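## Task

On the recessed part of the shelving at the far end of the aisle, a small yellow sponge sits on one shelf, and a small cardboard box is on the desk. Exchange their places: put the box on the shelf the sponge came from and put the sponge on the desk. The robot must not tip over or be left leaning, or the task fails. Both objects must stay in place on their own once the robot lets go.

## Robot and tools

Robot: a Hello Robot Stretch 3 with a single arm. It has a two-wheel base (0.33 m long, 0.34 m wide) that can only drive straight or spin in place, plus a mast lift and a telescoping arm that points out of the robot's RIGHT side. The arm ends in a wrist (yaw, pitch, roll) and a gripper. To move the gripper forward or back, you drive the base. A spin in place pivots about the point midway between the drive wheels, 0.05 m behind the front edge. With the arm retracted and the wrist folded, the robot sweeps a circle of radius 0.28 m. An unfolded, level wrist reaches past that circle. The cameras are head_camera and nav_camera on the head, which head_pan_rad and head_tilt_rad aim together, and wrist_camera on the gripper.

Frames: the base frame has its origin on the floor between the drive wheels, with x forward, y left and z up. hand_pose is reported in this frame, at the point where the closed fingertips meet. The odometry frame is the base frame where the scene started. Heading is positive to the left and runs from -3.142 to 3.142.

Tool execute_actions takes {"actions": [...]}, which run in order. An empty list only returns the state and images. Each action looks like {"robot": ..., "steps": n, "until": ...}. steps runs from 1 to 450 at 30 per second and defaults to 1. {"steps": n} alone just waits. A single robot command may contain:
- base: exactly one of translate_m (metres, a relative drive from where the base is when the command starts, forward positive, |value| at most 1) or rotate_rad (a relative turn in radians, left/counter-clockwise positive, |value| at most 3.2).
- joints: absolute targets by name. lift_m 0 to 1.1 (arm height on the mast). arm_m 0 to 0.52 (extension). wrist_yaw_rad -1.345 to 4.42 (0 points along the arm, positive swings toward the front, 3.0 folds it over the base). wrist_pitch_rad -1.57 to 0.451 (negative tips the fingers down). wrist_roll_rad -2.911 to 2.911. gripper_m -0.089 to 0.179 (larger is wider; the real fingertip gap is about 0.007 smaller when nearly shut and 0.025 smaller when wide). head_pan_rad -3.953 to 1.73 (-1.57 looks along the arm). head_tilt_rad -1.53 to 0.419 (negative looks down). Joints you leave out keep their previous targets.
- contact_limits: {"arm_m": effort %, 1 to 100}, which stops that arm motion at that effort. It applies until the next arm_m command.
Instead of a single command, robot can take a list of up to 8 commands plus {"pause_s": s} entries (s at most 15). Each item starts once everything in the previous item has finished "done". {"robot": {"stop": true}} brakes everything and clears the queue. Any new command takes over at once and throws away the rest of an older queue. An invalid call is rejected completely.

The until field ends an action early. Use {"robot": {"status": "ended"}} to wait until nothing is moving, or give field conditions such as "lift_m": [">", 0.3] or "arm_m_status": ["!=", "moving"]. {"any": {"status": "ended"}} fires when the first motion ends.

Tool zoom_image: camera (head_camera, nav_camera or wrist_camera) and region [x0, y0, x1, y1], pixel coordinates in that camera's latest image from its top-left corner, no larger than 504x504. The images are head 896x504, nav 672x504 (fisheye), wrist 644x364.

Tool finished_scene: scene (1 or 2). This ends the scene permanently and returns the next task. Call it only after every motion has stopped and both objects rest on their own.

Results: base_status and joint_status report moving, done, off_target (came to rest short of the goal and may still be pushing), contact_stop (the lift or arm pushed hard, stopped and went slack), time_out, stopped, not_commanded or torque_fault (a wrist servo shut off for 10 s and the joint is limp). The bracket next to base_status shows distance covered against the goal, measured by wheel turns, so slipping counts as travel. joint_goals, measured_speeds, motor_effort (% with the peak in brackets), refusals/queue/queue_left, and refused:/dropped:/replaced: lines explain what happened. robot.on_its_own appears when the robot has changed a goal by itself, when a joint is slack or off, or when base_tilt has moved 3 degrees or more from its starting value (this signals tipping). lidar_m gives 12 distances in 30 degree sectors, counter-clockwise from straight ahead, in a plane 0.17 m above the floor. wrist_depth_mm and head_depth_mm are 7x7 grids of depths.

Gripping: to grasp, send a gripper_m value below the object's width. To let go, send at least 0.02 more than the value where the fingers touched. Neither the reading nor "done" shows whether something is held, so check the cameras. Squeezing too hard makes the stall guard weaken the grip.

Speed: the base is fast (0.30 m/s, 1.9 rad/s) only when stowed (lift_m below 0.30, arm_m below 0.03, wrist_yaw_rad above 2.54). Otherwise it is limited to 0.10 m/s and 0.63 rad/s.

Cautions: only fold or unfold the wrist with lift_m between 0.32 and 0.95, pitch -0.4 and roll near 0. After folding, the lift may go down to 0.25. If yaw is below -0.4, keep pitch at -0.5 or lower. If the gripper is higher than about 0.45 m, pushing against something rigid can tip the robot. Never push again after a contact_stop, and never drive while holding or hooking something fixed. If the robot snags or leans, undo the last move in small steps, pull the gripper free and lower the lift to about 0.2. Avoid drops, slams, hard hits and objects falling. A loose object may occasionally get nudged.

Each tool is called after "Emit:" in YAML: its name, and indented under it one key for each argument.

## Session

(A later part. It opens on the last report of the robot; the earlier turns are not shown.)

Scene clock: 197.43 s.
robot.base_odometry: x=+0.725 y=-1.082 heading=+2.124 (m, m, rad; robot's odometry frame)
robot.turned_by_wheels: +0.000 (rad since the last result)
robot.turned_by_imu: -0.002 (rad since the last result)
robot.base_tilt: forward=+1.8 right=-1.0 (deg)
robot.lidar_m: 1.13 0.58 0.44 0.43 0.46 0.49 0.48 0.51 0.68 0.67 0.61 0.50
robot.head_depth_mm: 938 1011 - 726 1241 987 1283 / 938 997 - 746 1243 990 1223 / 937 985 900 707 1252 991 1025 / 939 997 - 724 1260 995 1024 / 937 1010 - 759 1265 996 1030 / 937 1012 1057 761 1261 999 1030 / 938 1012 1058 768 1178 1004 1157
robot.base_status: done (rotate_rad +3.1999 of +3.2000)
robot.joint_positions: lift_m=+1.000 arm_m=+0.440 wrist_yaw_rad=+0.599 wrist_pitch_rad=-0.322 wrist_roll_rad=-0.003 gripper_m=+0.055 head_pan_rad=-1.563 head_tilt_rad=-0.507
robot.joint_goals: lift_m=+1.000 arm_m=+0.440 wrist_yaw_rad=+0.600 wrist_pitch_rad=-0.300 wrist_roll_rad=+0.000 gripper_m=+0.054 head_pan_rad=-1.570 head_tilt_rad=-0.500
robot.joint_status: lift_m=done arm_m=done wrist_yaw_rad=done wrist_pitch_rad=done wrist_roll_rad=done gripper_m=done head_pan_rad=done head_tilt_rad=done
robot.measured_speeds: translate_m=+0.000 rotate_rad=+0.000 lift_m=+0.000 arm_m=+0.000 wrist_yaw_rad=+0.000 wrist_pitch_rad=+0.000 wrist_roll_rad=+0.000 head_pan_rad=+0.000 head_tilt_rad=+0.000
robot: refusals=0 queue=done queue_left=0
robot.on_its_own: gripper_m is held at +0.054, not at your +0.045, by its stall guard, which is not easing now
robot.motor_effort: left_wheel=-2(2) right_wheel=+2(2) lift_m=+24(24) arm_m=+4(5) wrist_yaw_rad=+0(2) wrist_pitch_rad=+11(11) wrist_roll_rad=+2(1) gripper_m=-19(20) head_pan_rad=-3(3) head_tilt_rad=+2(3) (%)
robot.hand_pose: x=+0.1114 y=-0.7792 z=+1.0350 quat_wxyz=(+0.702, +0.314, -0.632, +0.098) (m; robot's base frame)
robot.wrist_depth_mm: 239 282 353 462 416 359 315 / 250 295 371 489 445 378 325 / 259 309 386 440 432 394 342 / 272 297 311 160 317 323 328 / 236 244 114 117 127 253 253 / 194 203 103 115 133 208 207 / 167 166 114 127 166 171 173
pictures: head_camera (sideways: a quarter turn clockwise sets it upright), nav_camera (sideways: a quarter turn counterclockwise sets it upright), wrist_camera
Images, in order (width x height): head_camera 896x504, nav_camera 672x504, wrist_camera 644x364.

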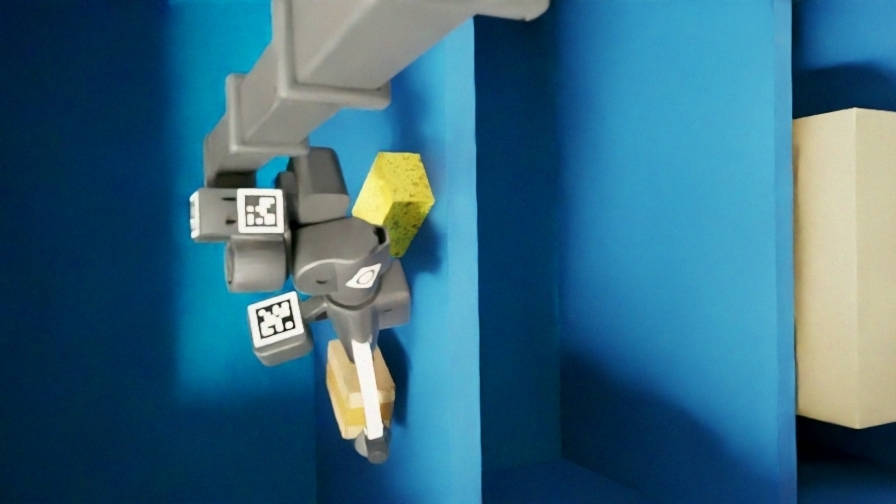

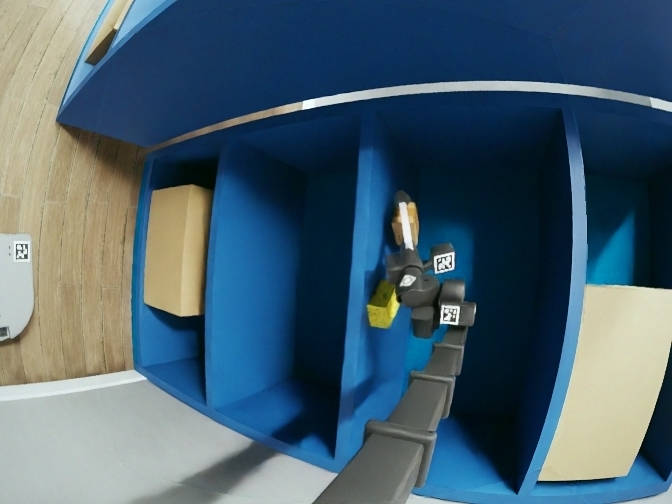

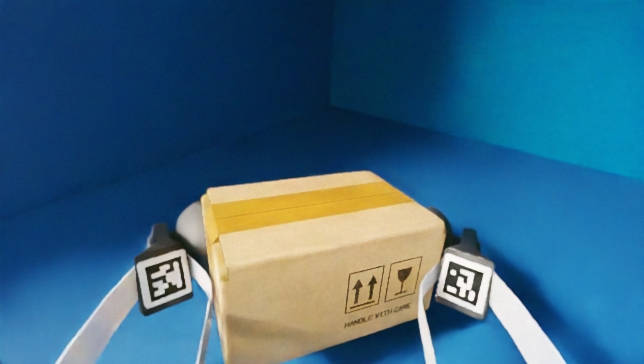

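Emit:
execute_actions:
  actions:
    - {"robot":[{"base":{"translate_m":0.09}},{"joints":{"lift_m":0.96}}],"steps":450,"until":{"robot":{"status":"ended"}}}

Scene clock: 202.43 s.
robot.base_odometry: x=+0.678 y=-1.006 heading=+2.124 (m, m, rad; robot's odometry frame)
robot.turned_by_wheels: +0.000 (rad since the last result)
robot.turned_by_imu: -0.001 (rad since the last result)
robot.base_tilt: forward=+1.8 right=-1.0 (deg)
robot.lidar_m: 1.26 0.55 0.51 0.43 0.45 0.58 0.57 0.61 0.69 0.67 0.50 0.42
robot.head_depth_mm: 942 1017 1065 - 1199 986 1228 / 942 1019 1065 1238 1248 988 1019 / 942 1017 - 754 1252 994 1027 / 945 1018 - 715 1254 997 1029 / 943 1017 1067 763 1264 999 1031 / 948 1018 1067 726 1220 998 1261 / 933 986 930 770 958 947 1006
robot.base_status: done (translate_m +0.0900 of +0.0900)
robot.joint_positions: lift_m=+0.960 arm_m=+0.440 wrist_yaw_rad=+0.599 wrist_pitch_rad=-0.277 wrist_roll_rad=-0.010 gripper_m=+0.055 head_pan_rad=-1.563 head_tilt_rad=-0.507
robot.joint_goals: lift_m=+0.960 arm_m=+0.440 wrist_yaw_rad=+0.600 wrist_pitch_rad=-0.300 wrist_roll_rad=+0.000 gripper_m=+0.054 head_pan_rad=-1.570 head_tilt_rad=-0.500
robot.joint_status: lift_m=done arm_m=done wrist_yaw_rad=done wrist_pitch_rad=done wrist_roll_rad=done gripper_m=done head_pan_rad=done head_tilt_rad=done
robot.measured_speeds: translate_m=+0.000 rotate_rad=+0.000 lift_m=+0.000 arm_m=+0.000 wrist_yaw_rad=+0.000 wrist_pitch_rad=+0.000 wrist_roll_rad=+0.000 head_pan_rad=+0.000 head_tilt_rad=+0.000
robot: refusals=0 queue=done queue_left=0
robot.on_its_own: gripper_m is held at +0.054, not at your +0.045, by its stall guard, which is not easing now
robot.motor_effort: left_wheel=-4(4) right_wheel=+4(4) lift_m=+18(24) arm_m=+5(4) wrist_yaw_rad=+1(0) wrist_pitch_rad=-12(13) wrist_roll_rad=+5(5) gripper_m=-19(20) head_pan_rad=-4(4) head_tilt_rad=+3(3) (%)
robot.hand_pose: x=+0.1139 y=-0.7829 z=+1.0060 quat_wxyz=(+0.702, +0.299, -0.636, +0.115) (m; robot's base frame)
robot.wrist_depth_mm: 174 200 251 334 416 362 318 / 180 209 264 357 445 380 328 / 188 219 281 363 413 384 346 / 196 230 261 157 275 280 288 / 194 203 115 117 127 211 214 / 159 163 105 117 134 173 170 / 138 135 117 129 139 140 142
pictures: head_camera (sideways: a quarter turn clockwise sets it upright), nav_camera (sideways: a quarter turn counterclockwise sets it upright), wrist_camera
Images, in order (width x height): head_camera 896x504, nav_camera 672x504, wrist_camera 644x364.

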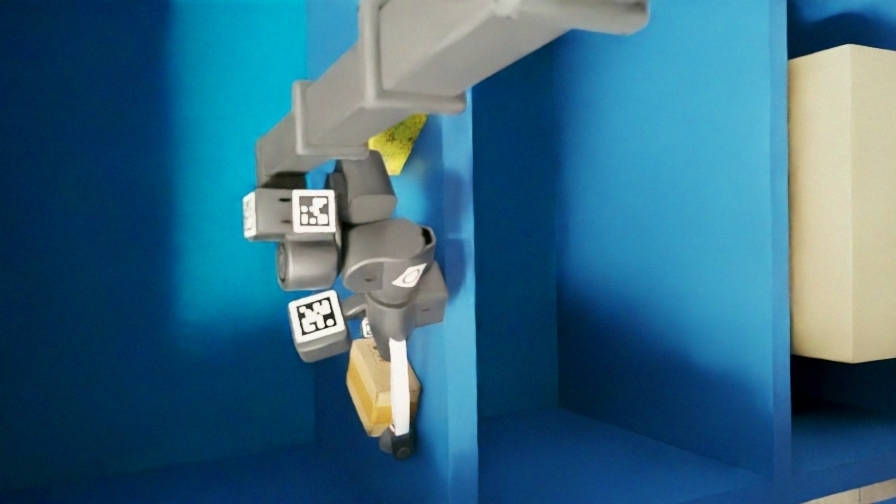

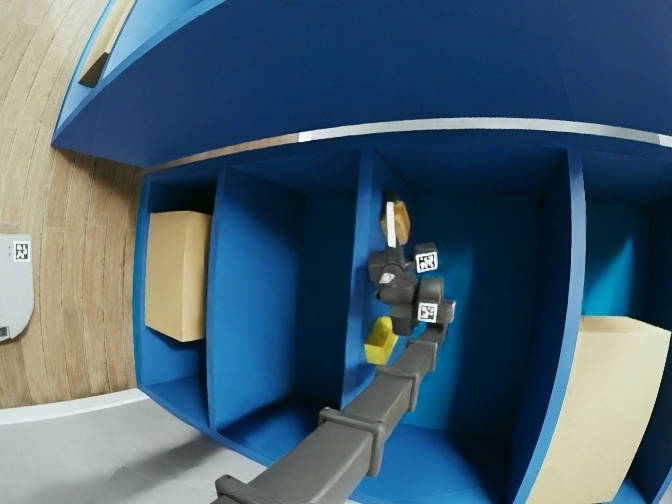

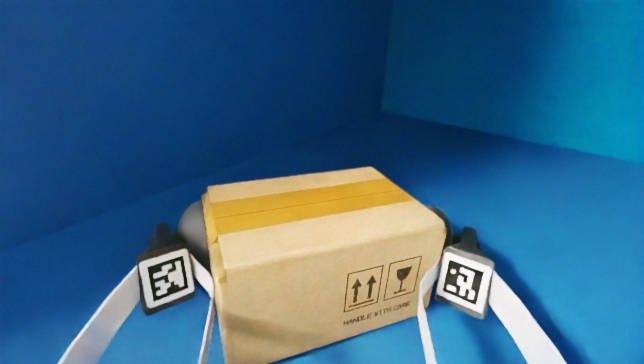

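Emit:
execute_actions:
  actions:
    - {"robot":[{"joints":{"lift_m":0.97,"gripper_m":0.13}},{"joints":{"lift_m":0.99,"arm_m":0.38}},{"joints":{"lift_m":1.05,"arm_m":0.1}},{"base":{"translate_m":-0.19},"joints":{"wrist_yaw_rad":0,"wrist_pitch_rad":-0.3,"arm_m":0.15,"lift_m":1.0}}],"steps":450,"until":{"robot":{"status":"ended"}}}

Scene clock: 213.73 s.
robot.base_odometry: x=+0.778 y=-1.167 heading=+2.124 (m, m, rad; robot's odometry frame)
robot.turned_by_wheels: +0.000 (rad since the last result)
robot.turned_by_imu: -0.004 (rad since the last result)
robot.base_tilt: forward=+1.9 right=-1.0 (deg)
robot.lidar_m: 1.09 0.65 0.45 0.44 0.47 0.39 0.38 0.41 0.59 0.66 0.70 0.59
robot.head_depth_mm: 931 1006 1063 706 - 984 1158 / 930 1000 1059 - - 988 1254 / 931 1002 1051 - - 994 1025 / 933 1002 1054 - - 992 1005 / 934 1005 1050 720 1264 999 1006 / 931 1001 1050 766 1261 1002 1010 / 931 1005 1051 729 1263 999 1015
robot.base_status: done (translate_m -0.1900 of -0.1900)
robot.joint_positions: lift_m=+1.000 arm_m=+0.150 wrist_yaw_rad=+0.001 wrist_pitch_rad=-0.313 wrist_roll_rad=-0.004 gripper_m=+0.130 head_pan_rad=-1.563 head_tilt_rad=-0.507
robot.joint_goals: lift_m=+1.000 arm_m=+0.150 wrist_yaw_rad=+0.000 wrist_pitch_rad=-0.300 wrist_roll_rad=+0.000 gripper_m=+0.130 head_pan_rad=-1.570 head_tilt_rad=-0.500
robot.joint_status: lift_m=done arm_m=done wrist_yaw_rad=done wrist_pitch_rad=done wrist_roll_rad=done gripper_m=done head_pan_rad=done head_tilt_rad=done
robot.measured_speeds: translate_m=+0.000 rotate_rad=+0.000 lift_m=+0.000 arm_m=+0.000 wrist_yaw_rad=+0.000 wrist_pitch_rad=+0.000 wrist_roll_rad=+0.000 head_pan_rad=+0.000 head_tilt_rad=+0.000
robot: refusals=0 queue=done queue_left=0
robot.motor_effort: left_wheel=-2(6) right_wheel=+1(4) lift_m=+23(31) arm_m=+5(5) wrist_yaw_rad=-1(3) wrist_pitch_rad=+7(11) wrist_roll_rad=+2(5) gripper_m=+1(81) head_pan_rad=-4(5) head_tilt_rad=+2(3) (%)
robot.hand_pose: x=-0.0212 y=-0.5311 z=+1.0370 quat_wxyz=(+0.700, +0.111, -0.697, -0.110) (m; robot's base frame)
robot.wrist_depth_mm: 558 633 632 628 616 587 434 / 546 677 671 676 659 623 431 / 361 437 411 393 474 486 420 / 310 315 316 312 326 337 340 / 563 694 893 302 293 286 288 / 574 - 816 810 814 538 421 / 542 673 671 685 677 645 397
pictures: head_camera (sideways: a quarter turn clockwise sets it upright), nav_camera (sideways: a quarter turn counterclockwise sets it upright), wrist_camera
Images, in order (width x height): head_camera 896x504, nav_camera 672x504, wrist_camera 644x364.

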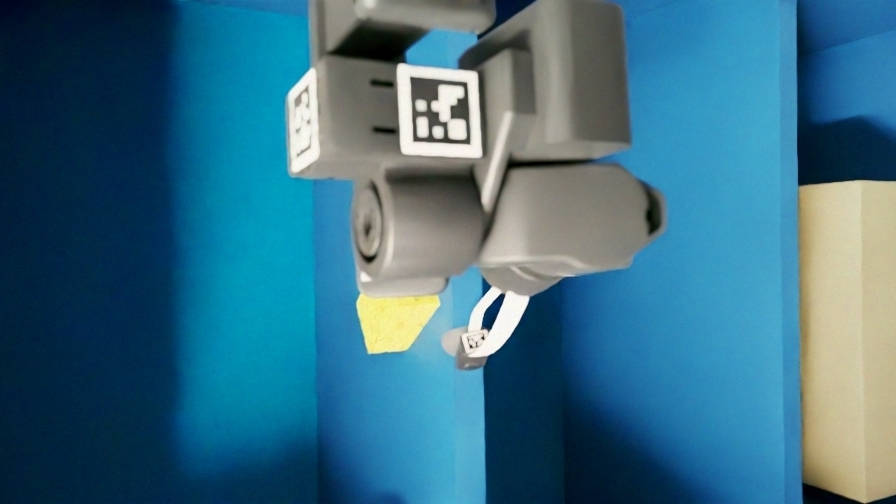

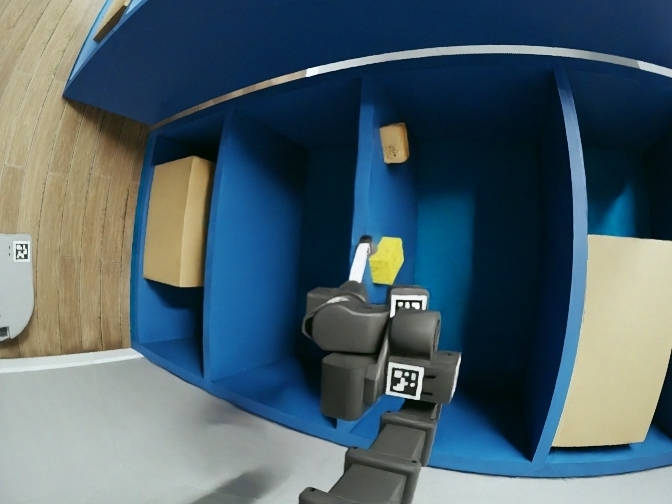

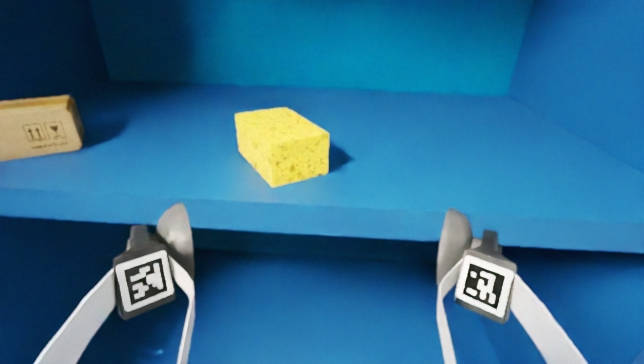

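Emit:
execute_actions:
  actions:
    - {"robot":[{"base":{"translate_m":-0.065},"joints":{"wrist_yaw_rad":0.4,"gripper_m":0.15,"lift_m":0.985}},{"joints":{"arm_m":0.26}}],"steps":450,"until":{"robot":{"status":"ended"}}}

Scene clock: 219.33 s.
robot.base_odometry: x=+0.812 y=-1.223 heading=+2.124 (m, m, rad; robot's odometry frame)
robot.turned_by_wheels: +0.000 (rad since the last result)
robot.turned_by_imu: -0.002 (rad since the last result)
robot.base_tilt: forward=+2.0 right=-1.0 (deg)
robot.lidar_m: 1.06 0.71 0.46 0.45 0.42 0.33 0.32 0.34 0.49 0.65 0.70 0.65
robot.head_depth_mm: 907 943 918 965 976 933 956 / 926 1001 1045 1217 1233 986 1254 / 928 1001 - - 1251 992 1260 / 927 995 1054 - 1211 994 1006 / 927 999 1060 704 1258 998 1005 / 926 1000 1044 699 1256 1000 1006 / 928 999 1047 767 1254 1002 1007
robot.base_status: done (translate_m -0.0650 of -0.0650)
robot.joint_positions: lift_m=+0.985 arm_m=+0.260 wrist_yaw_rad=+0.399 wrist_pitch_rad=-0.313 wrist_roll_rad=-0.004 gripper_m=+0.150 head_pan_rad=-1.563 head_tilt_rad=-0.507
robot.joint_goals: lift_m=+0.985 arm_m=+0.260 wrist_yaw_rad=+0.400 wrist_pitch_rad=-0.300 wrist_roll_rad=+0.000 gripper_m=+0.150 head_pan_rad=-1.570 head_tilt_rad=-0.500
robot.joint_status: lift_m=done arm_m=done wrist_yaw_rad=done wrist_pitch_rad=done wrist_roll_rad=done gripper_m=done head_pan_rad=done head_tilt_rad=done
robot.measured_speeds: translate_m=+0.000 rotate_rad=+0.000 lift_m=+0.000 arm_m=+0.000 wrist_yaw_rad=+0.000 wrist_pitch_rad=+0.000 wrist_roll_rad=+0.000 head_pan_rad=+0.000 head_tilt_rad=+0.000
robot: refusals=0 queue=done queue_left=0
robot.motor_effort: left_wheel=-2(7) right_wheel=+1(3) lift_m=+23(24) arm_m=+5(6) wrist_yaw_rad=+1(3) wrist_pitch_rad=+7(6) wrist_roll_rad=+1(1) gripper_m=+0(74) head_pan_rad=-3(3) head_tilt_rad=+2(2) (%)
robot.hand_pose: x=+0.0704 y=-0.6225 z=+1.0220 quat_wxyz=(+0.708, +0.247, -0.661, +0.031) (m; robot's base frame)
robot.wrist_depth_mm: 416 512 646 586 525 472 440 / 423 489 639 614 558 510 456 / 358 355 409 376 420 434 439 / 331 286 289 223 228 301 308 / 481 531 239 224 228 244 234 / 510 703 755 210 189 - 188 / 553 622 665 669 634 166 159
pictures: head_camera (sideways: a quarter turn clockwise sets it upright), nav_camera (sideways: a quarter turn counterclockwise sets it upright), wrist_camera
Images, in order (width x height): head_camera 896x504, nav_camera 672x504, wrist_camera 644x364.

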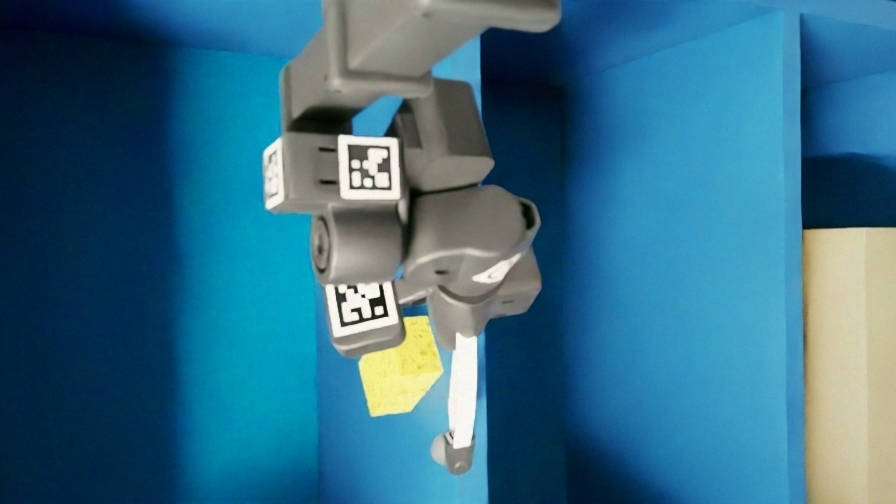

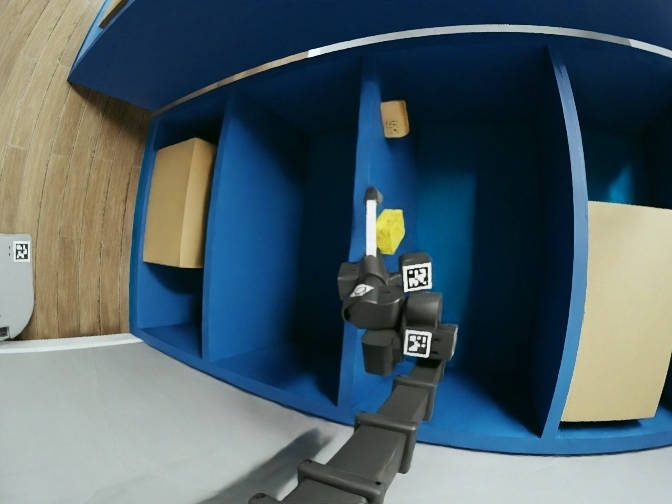

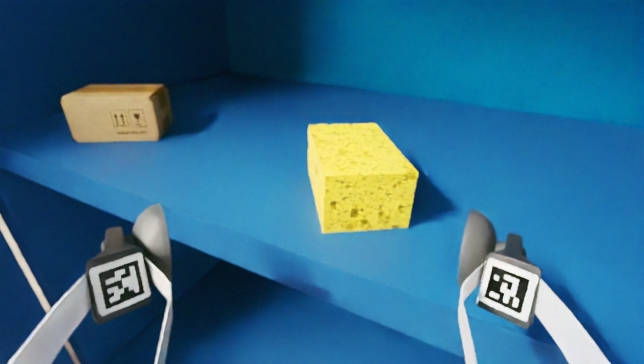

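Emit:
execute_actions:
  actions:
    - {"robot":[{"joints":{"arm_m":0.355,"lift_m":0.98}},{"joints":{"lift_m":0.957}},{"joints":{"gripper_m":0.03}},{"pause_s":0.5},{"joints":{"lift_m":1.0}},{"joints":{"arm_m":0}}],"steps":450,"until":{"robot":{"status":"ended"}}}

Scene clock: 231.17 s.
robot.base_odometry: x=+0.812 y=-1.223 heading=+2.124 (m, m, rad; robot's odometry frame)
robot.turned_by_wheels: +0.000 (rad since the last result)
robot.turned_by_imu: -0.003 (rad since the last result)
robot.base_tilt: forward=+1.8 right=-1.0 (deg)
robot.lidar_m: 1.07 0.71 0.46 0.44 0.43 0.33 0.32 0.34 0.49 0.65 0.69 0.65
robot.head_depth_mm: 910 944 889 706 - - - / 927 1000 1038 750 1252 - - / 928 999 1043 753 1255 - - / 924 997 1042 757 - - - / 927 1001 1046 719 - - - / 927 999 1047 724 419 944 1009 / 926 997 1044 728 405 973 1008
robot.base_status: done (translate_m -0.0650 of -0.0650)
robot.joint_positions: lift_m=+1.000 arm_m=+0.000 wrist_yaw_rad=+0.400 wrist_pitch_rad=-0.315 wrist_roll_rad=-0.004 gripper_m=+0.031 head_pan_rad=-1.563 head_tilt_rad=-0.507
robot.joint_goals: lift_m=+1.000 arm_m=+0.000 wrist_yaw_rad=+0.400 wrist_pitch_rad=-0.300 wrist_roll_rad=+0.000 gripper_m=+0.030 head_pan_rad=-1.570 head_tilt_rad=-0.500
robot.joint_status: lift_m=done arm_m=done wrist_yaw_rad=done wrist_pitch_rad=done wrist_roll_rad=done gripper_m=done head_pan_rad=done head_tilt_rad=done
robot.measured_speeds: translate_m=+0.000 rotate_rad=+0.000 lift_m=+0.000 arm_m=+0.000 wrist_yaw_rad=+0.000 wrist_pitch_rad=+0.000 wrist_roll_rad=+0.000 head_pan_rad=+0.000 head_tilt_rad=+0.000
robot: refusals=0 queue=done queue_left=0
robot.motor_effort: left_wheel=-2(4) right_wheel=+1(4) lift_m=+29(32) arm_m=-4(5) wrist_yaw_rad=-1(7) wrist_pitch_rad=+7(20) wrist_roll_rad=+2(2) gripper_m=-14(90) head_pan_rad=-3(3) head_tilt_rad=+2(3) (%)
robot.hand_pose: x=+0.0705 y=-0.3628 z=+1.0363 quat_wxyz=(+0.708, +0.247, -0.661, +0.030) (m; robot's base frame)
robot.wrist_depth_mm: 478 562 710 870 750 669 636 / 495 583 588 764 776 720 650 / 515 613 679 488 461 477 491 / 536 668 738 173 920 384 355 / 540 695 142 129 919 880 713 / 570 720 127 131 141 802 672 / 576 765 934 674 672 697 612
pictures: head_camera (sideways: a quarter turn clockwise sets it upright), nav_camera (sideways: a quarter turn counterclockwise sets it upright), wrist_camera
Images, in order (width x height): head_camera 896x504, nav_camera 672x504, wrist_camera 644x364.

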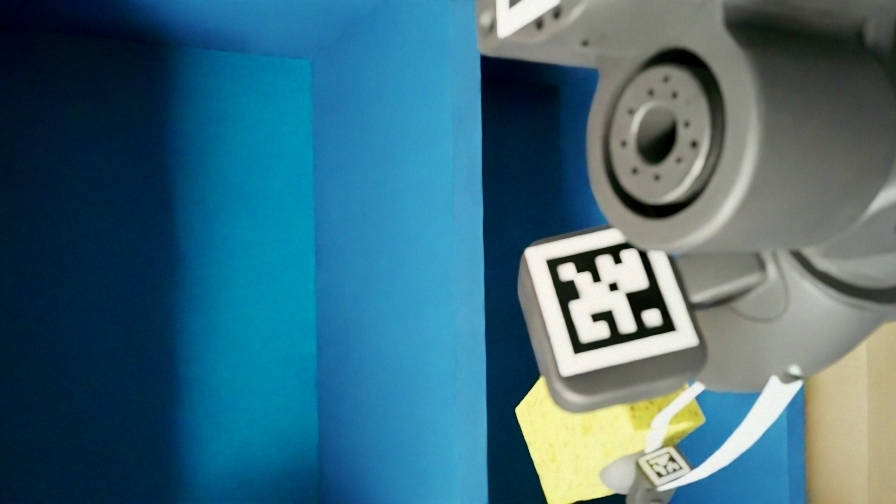

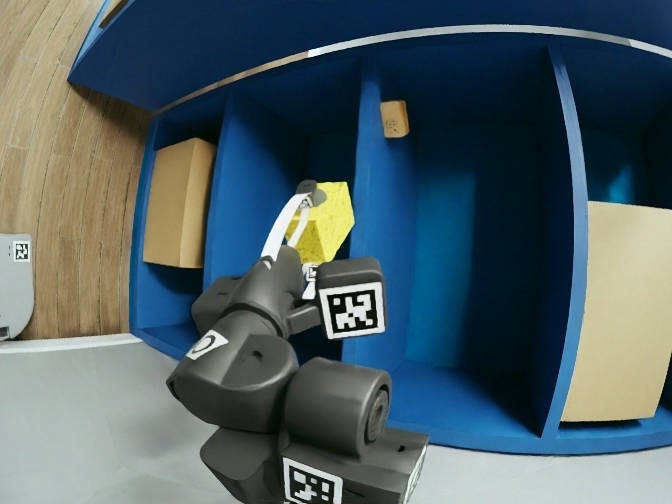

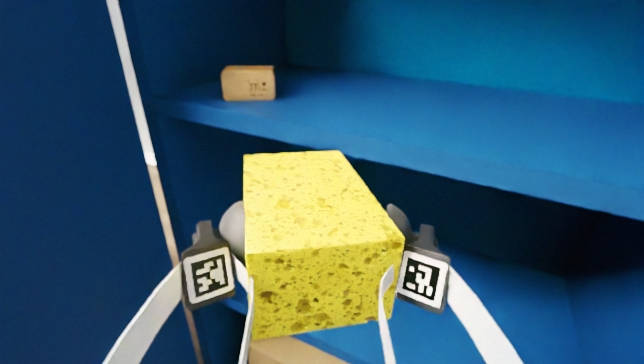

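Emit:
execute_actions:
  actions:
    - {"robot":[{"joints":{"wrist_yaw_rad":1.9,"head_pan_rad":0,"head_tilt_rad":-0.8}},{"base":{"translate_m":0.75}}],"steps":450,"until":{"robot":{"status":"ended"}}}

Scene clock: 244.87 s.
robot.base_odometry: x=+0.418 y=-0.585 heading=+2.124 (m, m, rad; robot's odometry frame)
robot.turned_by_wheels: +0.000 (rad since the last result)
robot.turned_by_imu: -0.091 (rad since the last result)
robot.base_tilt: forward=+1.9 right=-1.1 (deg)
robot.lidar_m: 0.84 0.57 0.47 0.38 0.39 0.61 1.05 1.01 0.24 0.24 0.28 0.35
robot.head_depth_mm: 659 615 646 1022 969 768 726 / 3347 796 897 1020 289 - 1059 / 3403 3128 2366 1907 289 - 1202 / 3460 3085 2359 1918 303 1347 1207 / 3422 3132 2378 1903 1586 1368 1203 / 3406 3104 2358 1906 1596 1368 1203 / 3301 3121 2369 1909 1593 1344 1206
robot.base_status: done (translate_m +0.7500 of +0.7500)
robot.joint_positions: lift_m=+1.000 arm_m=+0.000 wrist_yaw_rad=+1.900 wrist_pitch_rad=-0.315 wrist_roll_rad=-0.003 gripper_m=+0.031 head_pan_rad=-0.007 head_tilt_rad=-0.791
robot.joint_goals: lift_m=+1.000 arm_m=+0.000 wrist_yaw_rad=+1.900 wrist_pitch_rad=-0.300 wrist_roll_rad=+0.000 gripper_m=+0.030 head_pan_rad=+0.000 head_tilt_rad=-0.800
robot.joint_status: lift_m=done arm_m=done wrist_yaw_rad=done wrist_pitch_rad=done wrist_roll_rad=done gripper_m=done head_pan_rad=done head_tilt_rad=done
robot.measured_speeds: translate_m=+0.000 rotate_rad=+0.000 lift_m=+0.000 arm_m=+0.000 wrist_yaw_rad=+0.000 wrist_pitch_rad=+0.000 wrist_roll_rad=+0.000 head_pan_rad=+0.000 head_tilt_rad=+0.000
robot: refusals=0 queue=done queue_left=0
robot.motor_effort: left_wheel=+1(3) right_wheel=-2(12) lift_m=+30(30) arm_m=+2(6) wrist_yaw_rad=+0(25) wrist_pitch_rad=+8(8) wrist_roll_rad=+1(2) gripper_m=-14(14) head_pan_rad=+2(44) head_tilt_rad=-3(19) (%)
robot.hand_pose: x=+0.2022 y=-0.0686 z=+1.0362 quat_wxyz=(+0.497, +0.632, -0.315, +0.504) (m; robot's base frame)
robot.wrist_depth_mm: 805 790 - - - 574 278 / 699 715 - - - 601 268 / 493 895 - - - 476 253 / 881 - 948 172 - 417 240 / 547 928 143 129 746 745 232 / 513 675 127 130 141 794 210 / 530 741 - - 972 680 188
pictures: head_camera (sideways: a quarter turn clockwise sets it upright), nav_camera (sideways: a quarter turn counterclockwise sets it upright), wrist_camera
Images, in order (width x height): head_camera 896x504, nav_camera 672x504, wrist_camera 644x364.

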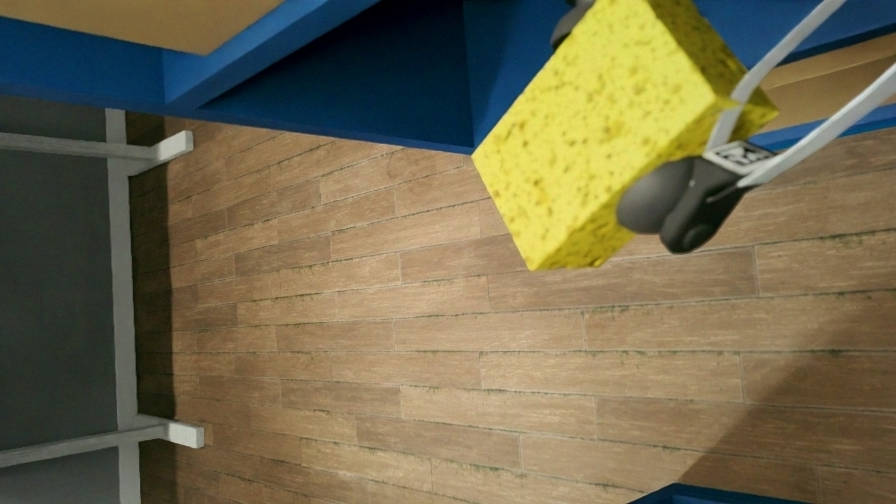

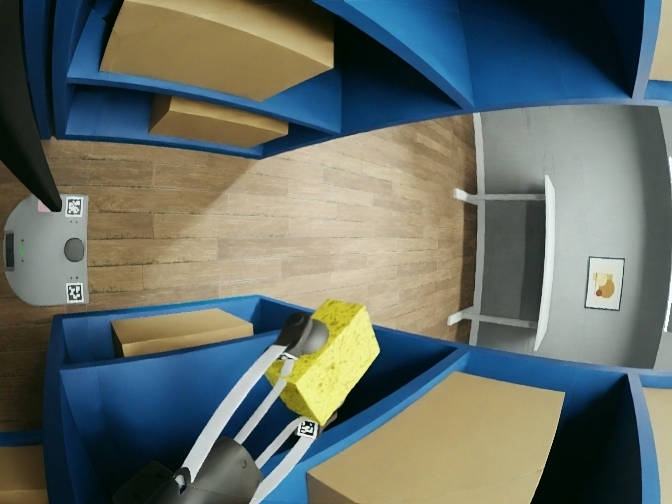

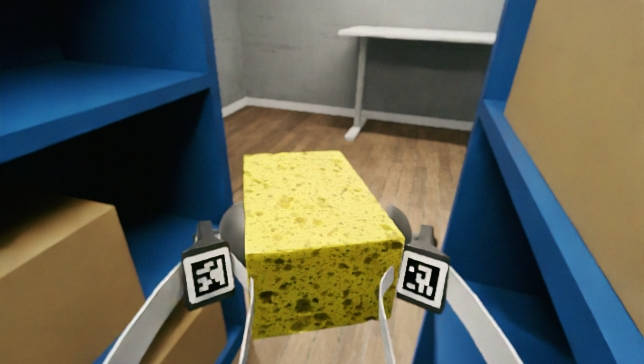

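Emit:
execute_actions:
  actions:
    - {"robot":[{"base":{"rotate_rad":0.12},"joints":{"wrist_yaw_rad":2.3}},{"base":{"translate_m":0.25}},{"base":{"rotate_rad":0.1}},{"base":{"translate_m":0.75}}],"steps":450,"until":{"robot":{"status":"ended"}}}

Scene clock: 260.37 s.
robot.base_odometry: x=-0.262 y=+0.148 heading=+2.344 (m, m, rad; robot's odometry frame)
robot.turned_by_wheels: +0.220 (rad since the last result)
robot.turned_by_imu: +0.222 (rad since the last result)
robot.base_tilt: forward=+2.0 right=-1.1 (deg)
robot.lidar_m: 2.28 2.08 1.77 0.38 0.34 0.40 0.95 0.60 0.45 1.97 2.23 2.43
robot.head_depth_mm: 2423 2730 2355 1900 1592 1364 1203 / 2473 2733 2353 1885 1583 1407 1200 / 2487 2766 2363 1891 1590 - 1182 / 2488 2743 2356 1898 1595 - - / 2544 2828 2363 1895 1593 - - / 2564 2848 2370 1910 1635 - - / 2612 2863 2353 1907 1593 - 1191
robot.base_status: done (translate_m +0.7500 of +0.7500)
robot.joint_positions: lift_m=+1.000 arm_m=+0.000 wrist_yaw_rad=+2.299 wrist_pitch_rad=-0.315 wrist_roll_rad=-0.003 gripper_m=+0.031 head_pan_rad=-0.007 head_tilt_rad=-0.791
robot.joint_goals: lift_m=+1.000 arm_m=+0.000 wrist_yaw_rad=+2.300 wrist_pitch_rad=-0.300 wrist_roll_rad=+0.000 gripper_m=+0.030 head_pan_rad=+0.000 head_tilt_rad=-0.800
robot.joint_status: lift_m=done arm_m=done wrist_yaw_rad=done wrist_pitch_rad=done wrist_roll_rad=done gripper_m=done head_pan_rad=done head_tilt_rad=done
robot.measured_speeds: translate_m=+0.000 rotate_rad=+0.000 lift_m=+0.000 arm_m=+0.000 wrist_yaw_rad=+0.000 wrist_pitch_rad=+0.000 wrist_roll_rad=+0.000 head_pan_rad=+0.000 head_tilt_rad=+0.000
robot: refusals=0 queue=done queue_left=0
robot.motor_effort: left_wheel=-3(6) right_wheel=+2(3) lift_m=+30(30) arm_m=+2(3) wrist_yaw_rad=+1(3) wrist_pitch_rad=+8(8) wrist_roll_rad=+1(1) gripper_m=-14(12) head_pan_rad=+3(3) head_tilt_rad=-3(3) (%)
robot.hand_pose: x=+0.1550 y=+0.0122 z=+1.0362 quat_wxyz=(+0.388, +0.681, -0.183, +0.593) (m; robot's base frame)
robot.wrist_depth_mm: - - - - - - - / - - - - - - - / - - - - - - - / - - - 172 - - - / - - 142 129 - - - / - - 127 130 141 - - / - - - - - - -
pictures: head_camera (sideways: a quarter turn clockwise sets it upright), nav_camera (sideways: a quarter turn counterclockwise sets it upright), wrist_camera
Images, in order (width x height): head_camera 896x504, nav_camera 672x504, wrist_camera 644x364.

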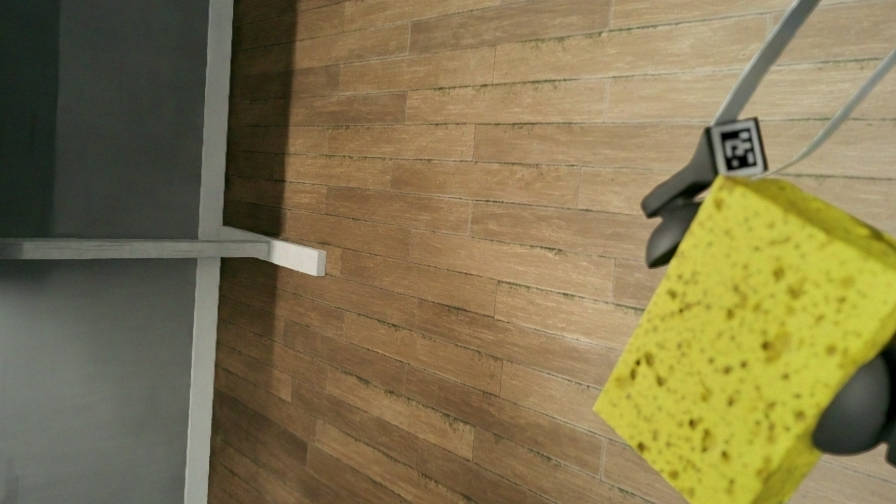

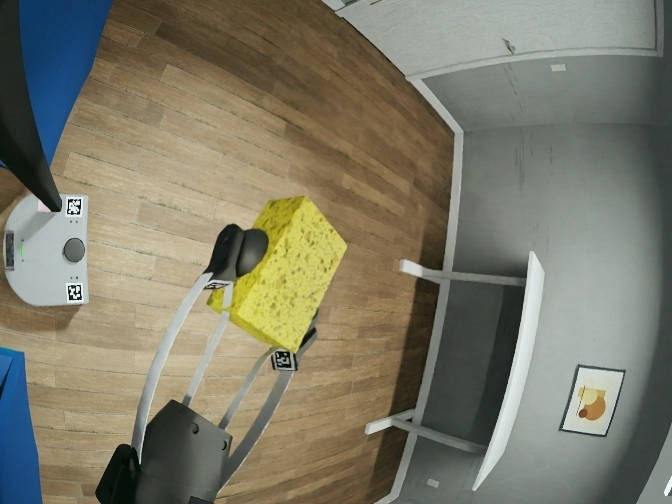

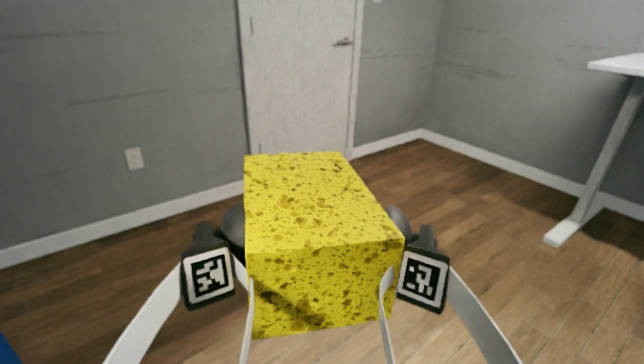

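Emit:
execute_actions:
  actions:
    - {"robot":[{"base":{"translate_m":0.3}},{"base":{"rotate_rad":-0.35}},{"base":{"translate_m":0.7}},{"base":{"translate_m":0.75}},{"base":{"rotate_rad":1.72},"joints":{"head_pan_rad":-1.57,"lift_m":1.03,"wrist_yaw_rad":1.2}}],"steps":450,"until":{"robot":{"status":"ended"}}}
    - {"steps":450,"until":{"robot":{"status":"ended"}}}

Scene clock: 289.33 s.
robot.base_odometry: x=-1.066 y=+1.685 heading=-2.570 (m, m, rad; robot's odometry frame)
robot.turned_by_wheels: +1.370 (rad since the last result)
robot.turned_by_imu: +1.364 (rad since the last result)
robot.base_tilt: forward=+1.8 right=-1.2 (deg)
robot.lidar_m: 1.87 1.96 1.95 1.92 1.98 1.91 1.85 0.96 1.02 0.99 0.66 1.43
robot.head_depth_mm: 877 - - - 400 353 1202 / 879 867 - - - 347 1206 / 874 869 - - - 346 1200 / 870 831 - 489 - 347 1203 / 867 796 607 504 - 341 1207 / 861 796 606 504 - 341 1202 / 860 796 650 - - 347 1182
robot.base_status: done (rotate_rad +1.7199 of +1.7200)
robot.joint_positions: lift_m=+1.030 arm_m=+0.000 wrist_yaw_rad=+1.201 wrist_pitch_rad=-0.316 wrist_roll_rad=-0.003 gripper_m=+0.031 head_pan_rad=-1.563 head_tilt_rad=-0.791
robot.joint_goals: lift_m=+1.030 arm_m=+0.000 wrist_yaw_rad=+1.200 wrist_pitch_rad=-0.300 wrist_roll_rad=+0.000 gripper_m=+0.030 head_pan_rad=-1.570 head_tilt_rad=-0.800
robot.joint_status: lift_m=done arm_m=done wrist_yaw_rad=done wrist_pitch_rad=done wrist_roll_rad=done gripper_m=done head_pan_rad=done head_tilt_rad=done
robot.measured_speeds: translate_m=+0.000 rotate_rad=+0.000 lift_m=+0.000 arm_m=+0.000 wrist_yaw_rad=+0.000 wrist_pitch_rad=+0.000 wrist_roll_rad=+0.000 head_pan_rad=+0.000 head_tilt_rad=+0.000
robot: refusals=0 queue=done queue_left=0
robot.motor_effort: left_wheel=-3(6) right_wheel=+1(5) lift_m=+30(29) arm_m=+2(3) wrist_yaw_rad=-2(3) wrist_pitch_rad=+8(8) wrist_roll_rad=+1(1) gripper_m=-13(13) head_pan_rad=-4(48) head_tilt_rad=-3(4) (%)
robot.hand_pose: x=+0.1987 y=-0.2302 z=+1.0661 quat_wxyz=(+0.640, +0.486, -0.512, +0.304) (m; robot's base frame)
robot.wrist_depth_mm: - - - - - 901 676 / - - - - - 907 690 / - - - - - 804 664 / - - - 173 477 484 492 / - - 142 129 339 374 376 / - - 128 131 141 305 307 / - - - 237 252 254 256
pictures: head_camera (sideways: a quarter turn clockwise sets it upright), nav_camera (sideways: a quarter turn counterclockwise sets it upright), wrist_camera
Images, in order (width x height): head_camera 896x504, nav_camera 672x504, wrist_camera 644x364.

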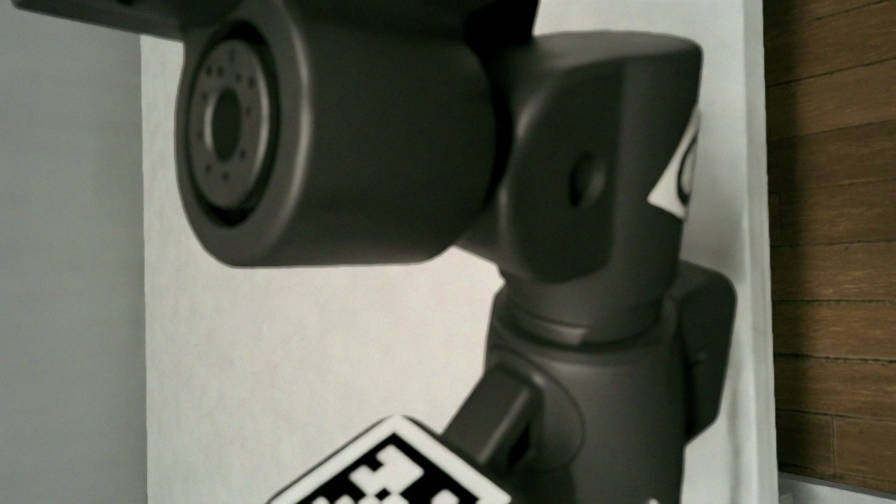

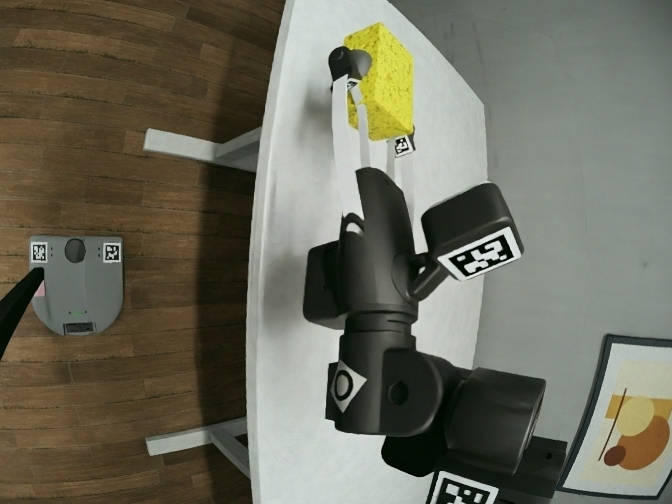

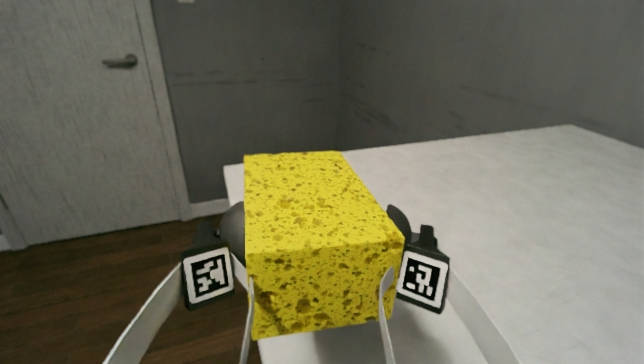

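Emit:
execute_actions:
  actions:
    - {"robot":[{"joints":{"wrist_yaw_rad":0,"arm_m":0.12}},{"joints":{"lift_m":0.92}},{"joints":{"gripper_m":0.13}},{"joints":{"lift_m":1.0}},{"joints":{"arm_m":0}}],"steps":450,"until":{"robot":{"status":"ended"}}}

Scene clock: 299.40 s.
robot.base_odometry: x=-1.066 y=+1.685 heading=-2.569 (m, m, rad; robot's odometry frame)
robot.turned_by_wheels: +0.000 (rad since the last result)
robot.turned_by_imu: -0.002 (rad since the last result)
robot.base_tilt: forward=+1.9 right=-1.0 (deg)
robot.lidar_m: 1.87 1.96 1.96 1.92 1.98 1.91 1.85 0.96 1.02 0.99 0.66 1.43
robot.head_depth_mm: 882 827 - - - - 1187 / 879 790 648 - - - 1181 / 876 792 - - - - 1186 / 871 794 - - - 353 1204 / 866 794 606 489 411 354 1210 / 864 796 628 489 411 354 1205 / 861 796 607 490 411 354 1189
robot.base_status: done (rotate_rad +1.7199 of +1.7200)
robot.joint_positions: lift_m=+1.000 arm_m=+0.000 wrist_yaw_rad=+0.001 wrist_pitch_rad=-0.313 wrist_roll_rad=-0.003 gripper_m=+0.130 head_pan_rad=-1.563 head_tilt_rad=-0.791
robot.joint_goals: lift_m=+1.000 arm_m=+0.000 wrist_yaw_rad=+0.000 wrist_pitch_rad=-0.300 wrist_roll_rad=+0.000 gripper_m=+0.130 head_pan_rad=-1.570 head_tilt_rad=-0.800
robot.joint_status: lift_m=done arm_m=done wrist_yaw_rad=done wrist_pitch_rad=done wrist_roll_rad=done gripper_m=done head_pan_rad=done head_tilt_rad=done
robot.measured_speeds: translate_m=+0.000 rotate_rad=+0.000 lift_m=+0.000 arm_m=+0.000 wrist_yaw_rad=+0.000 wrist_pitch_rad=+0.000 wrist_roll_rad=+0.000 head_pan_rad=+0.000 head_tilt_rad=+0.000
robot: refusals=0 queue=done queue_left=0
robot.motor_effort: left_wheel=-2(3) right_wheel=+0(1) lift_m=+30(32) arm_m=-4(6) wrist_yaw_rad=-1(8) wrist_pitch_rad=+6(13) wrist_roll_rad=+1(1) gripper_m=+0(81) head_pan_rad=-4(4) head_tilt_rad=-3(3) (%)
robot.hand_pose: x=-0.0214 y=-0.3816 z=+1.0368 quat_wxyz=(+0.700, +0.111, -0.697, -0.110) (m; robot's base frame)
robot.wrist_depth_mm: 678 670 673 669 670 676 674 / 716 724 718 721 719 694 717 / 546 560 567 581 593 602 612 / 390 398 406 332 416 426 423 / 310 320 313 274 317 334 327 / 252 - 255 257 264 275 263 / 217 214 216 218 220 218 224
pictures: head_camera (sideways: a quarter turn clockwise sets it upright), nav_camera (sideways: a quarter turn counterclockwise sets it upright), wrist_camera
Images, in order (width x height): head_camera 896x504, nav_camera 672x504, wrist_camera 644x364.

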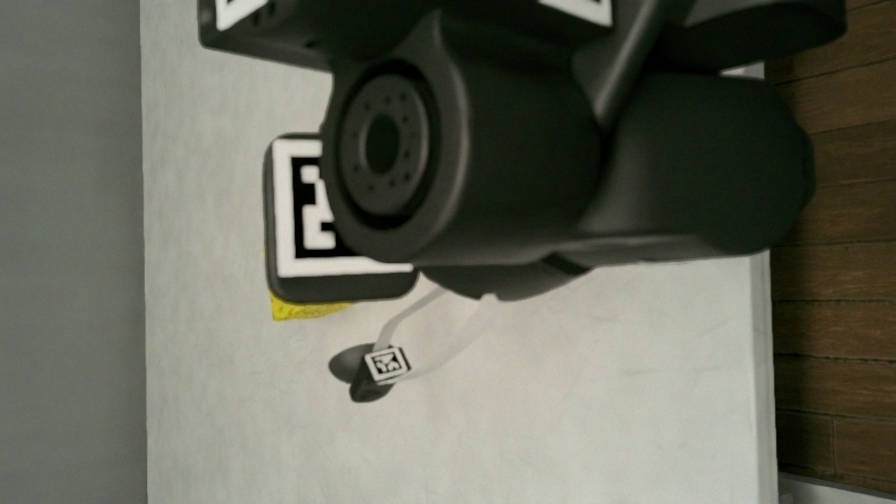

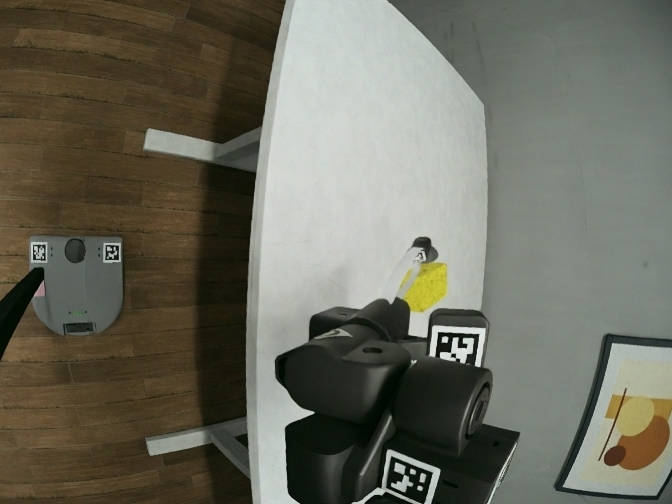

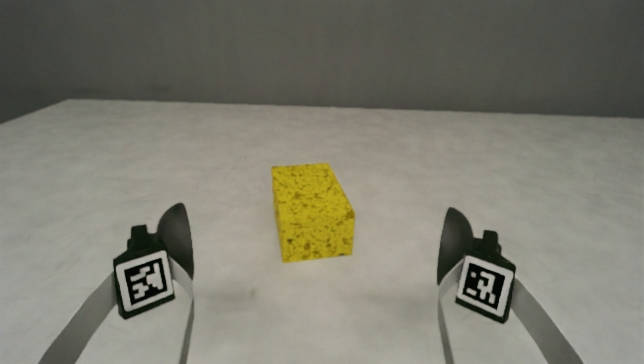

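Emit:
finished_scene:
  scene: 1

The scene is finished: the task was done.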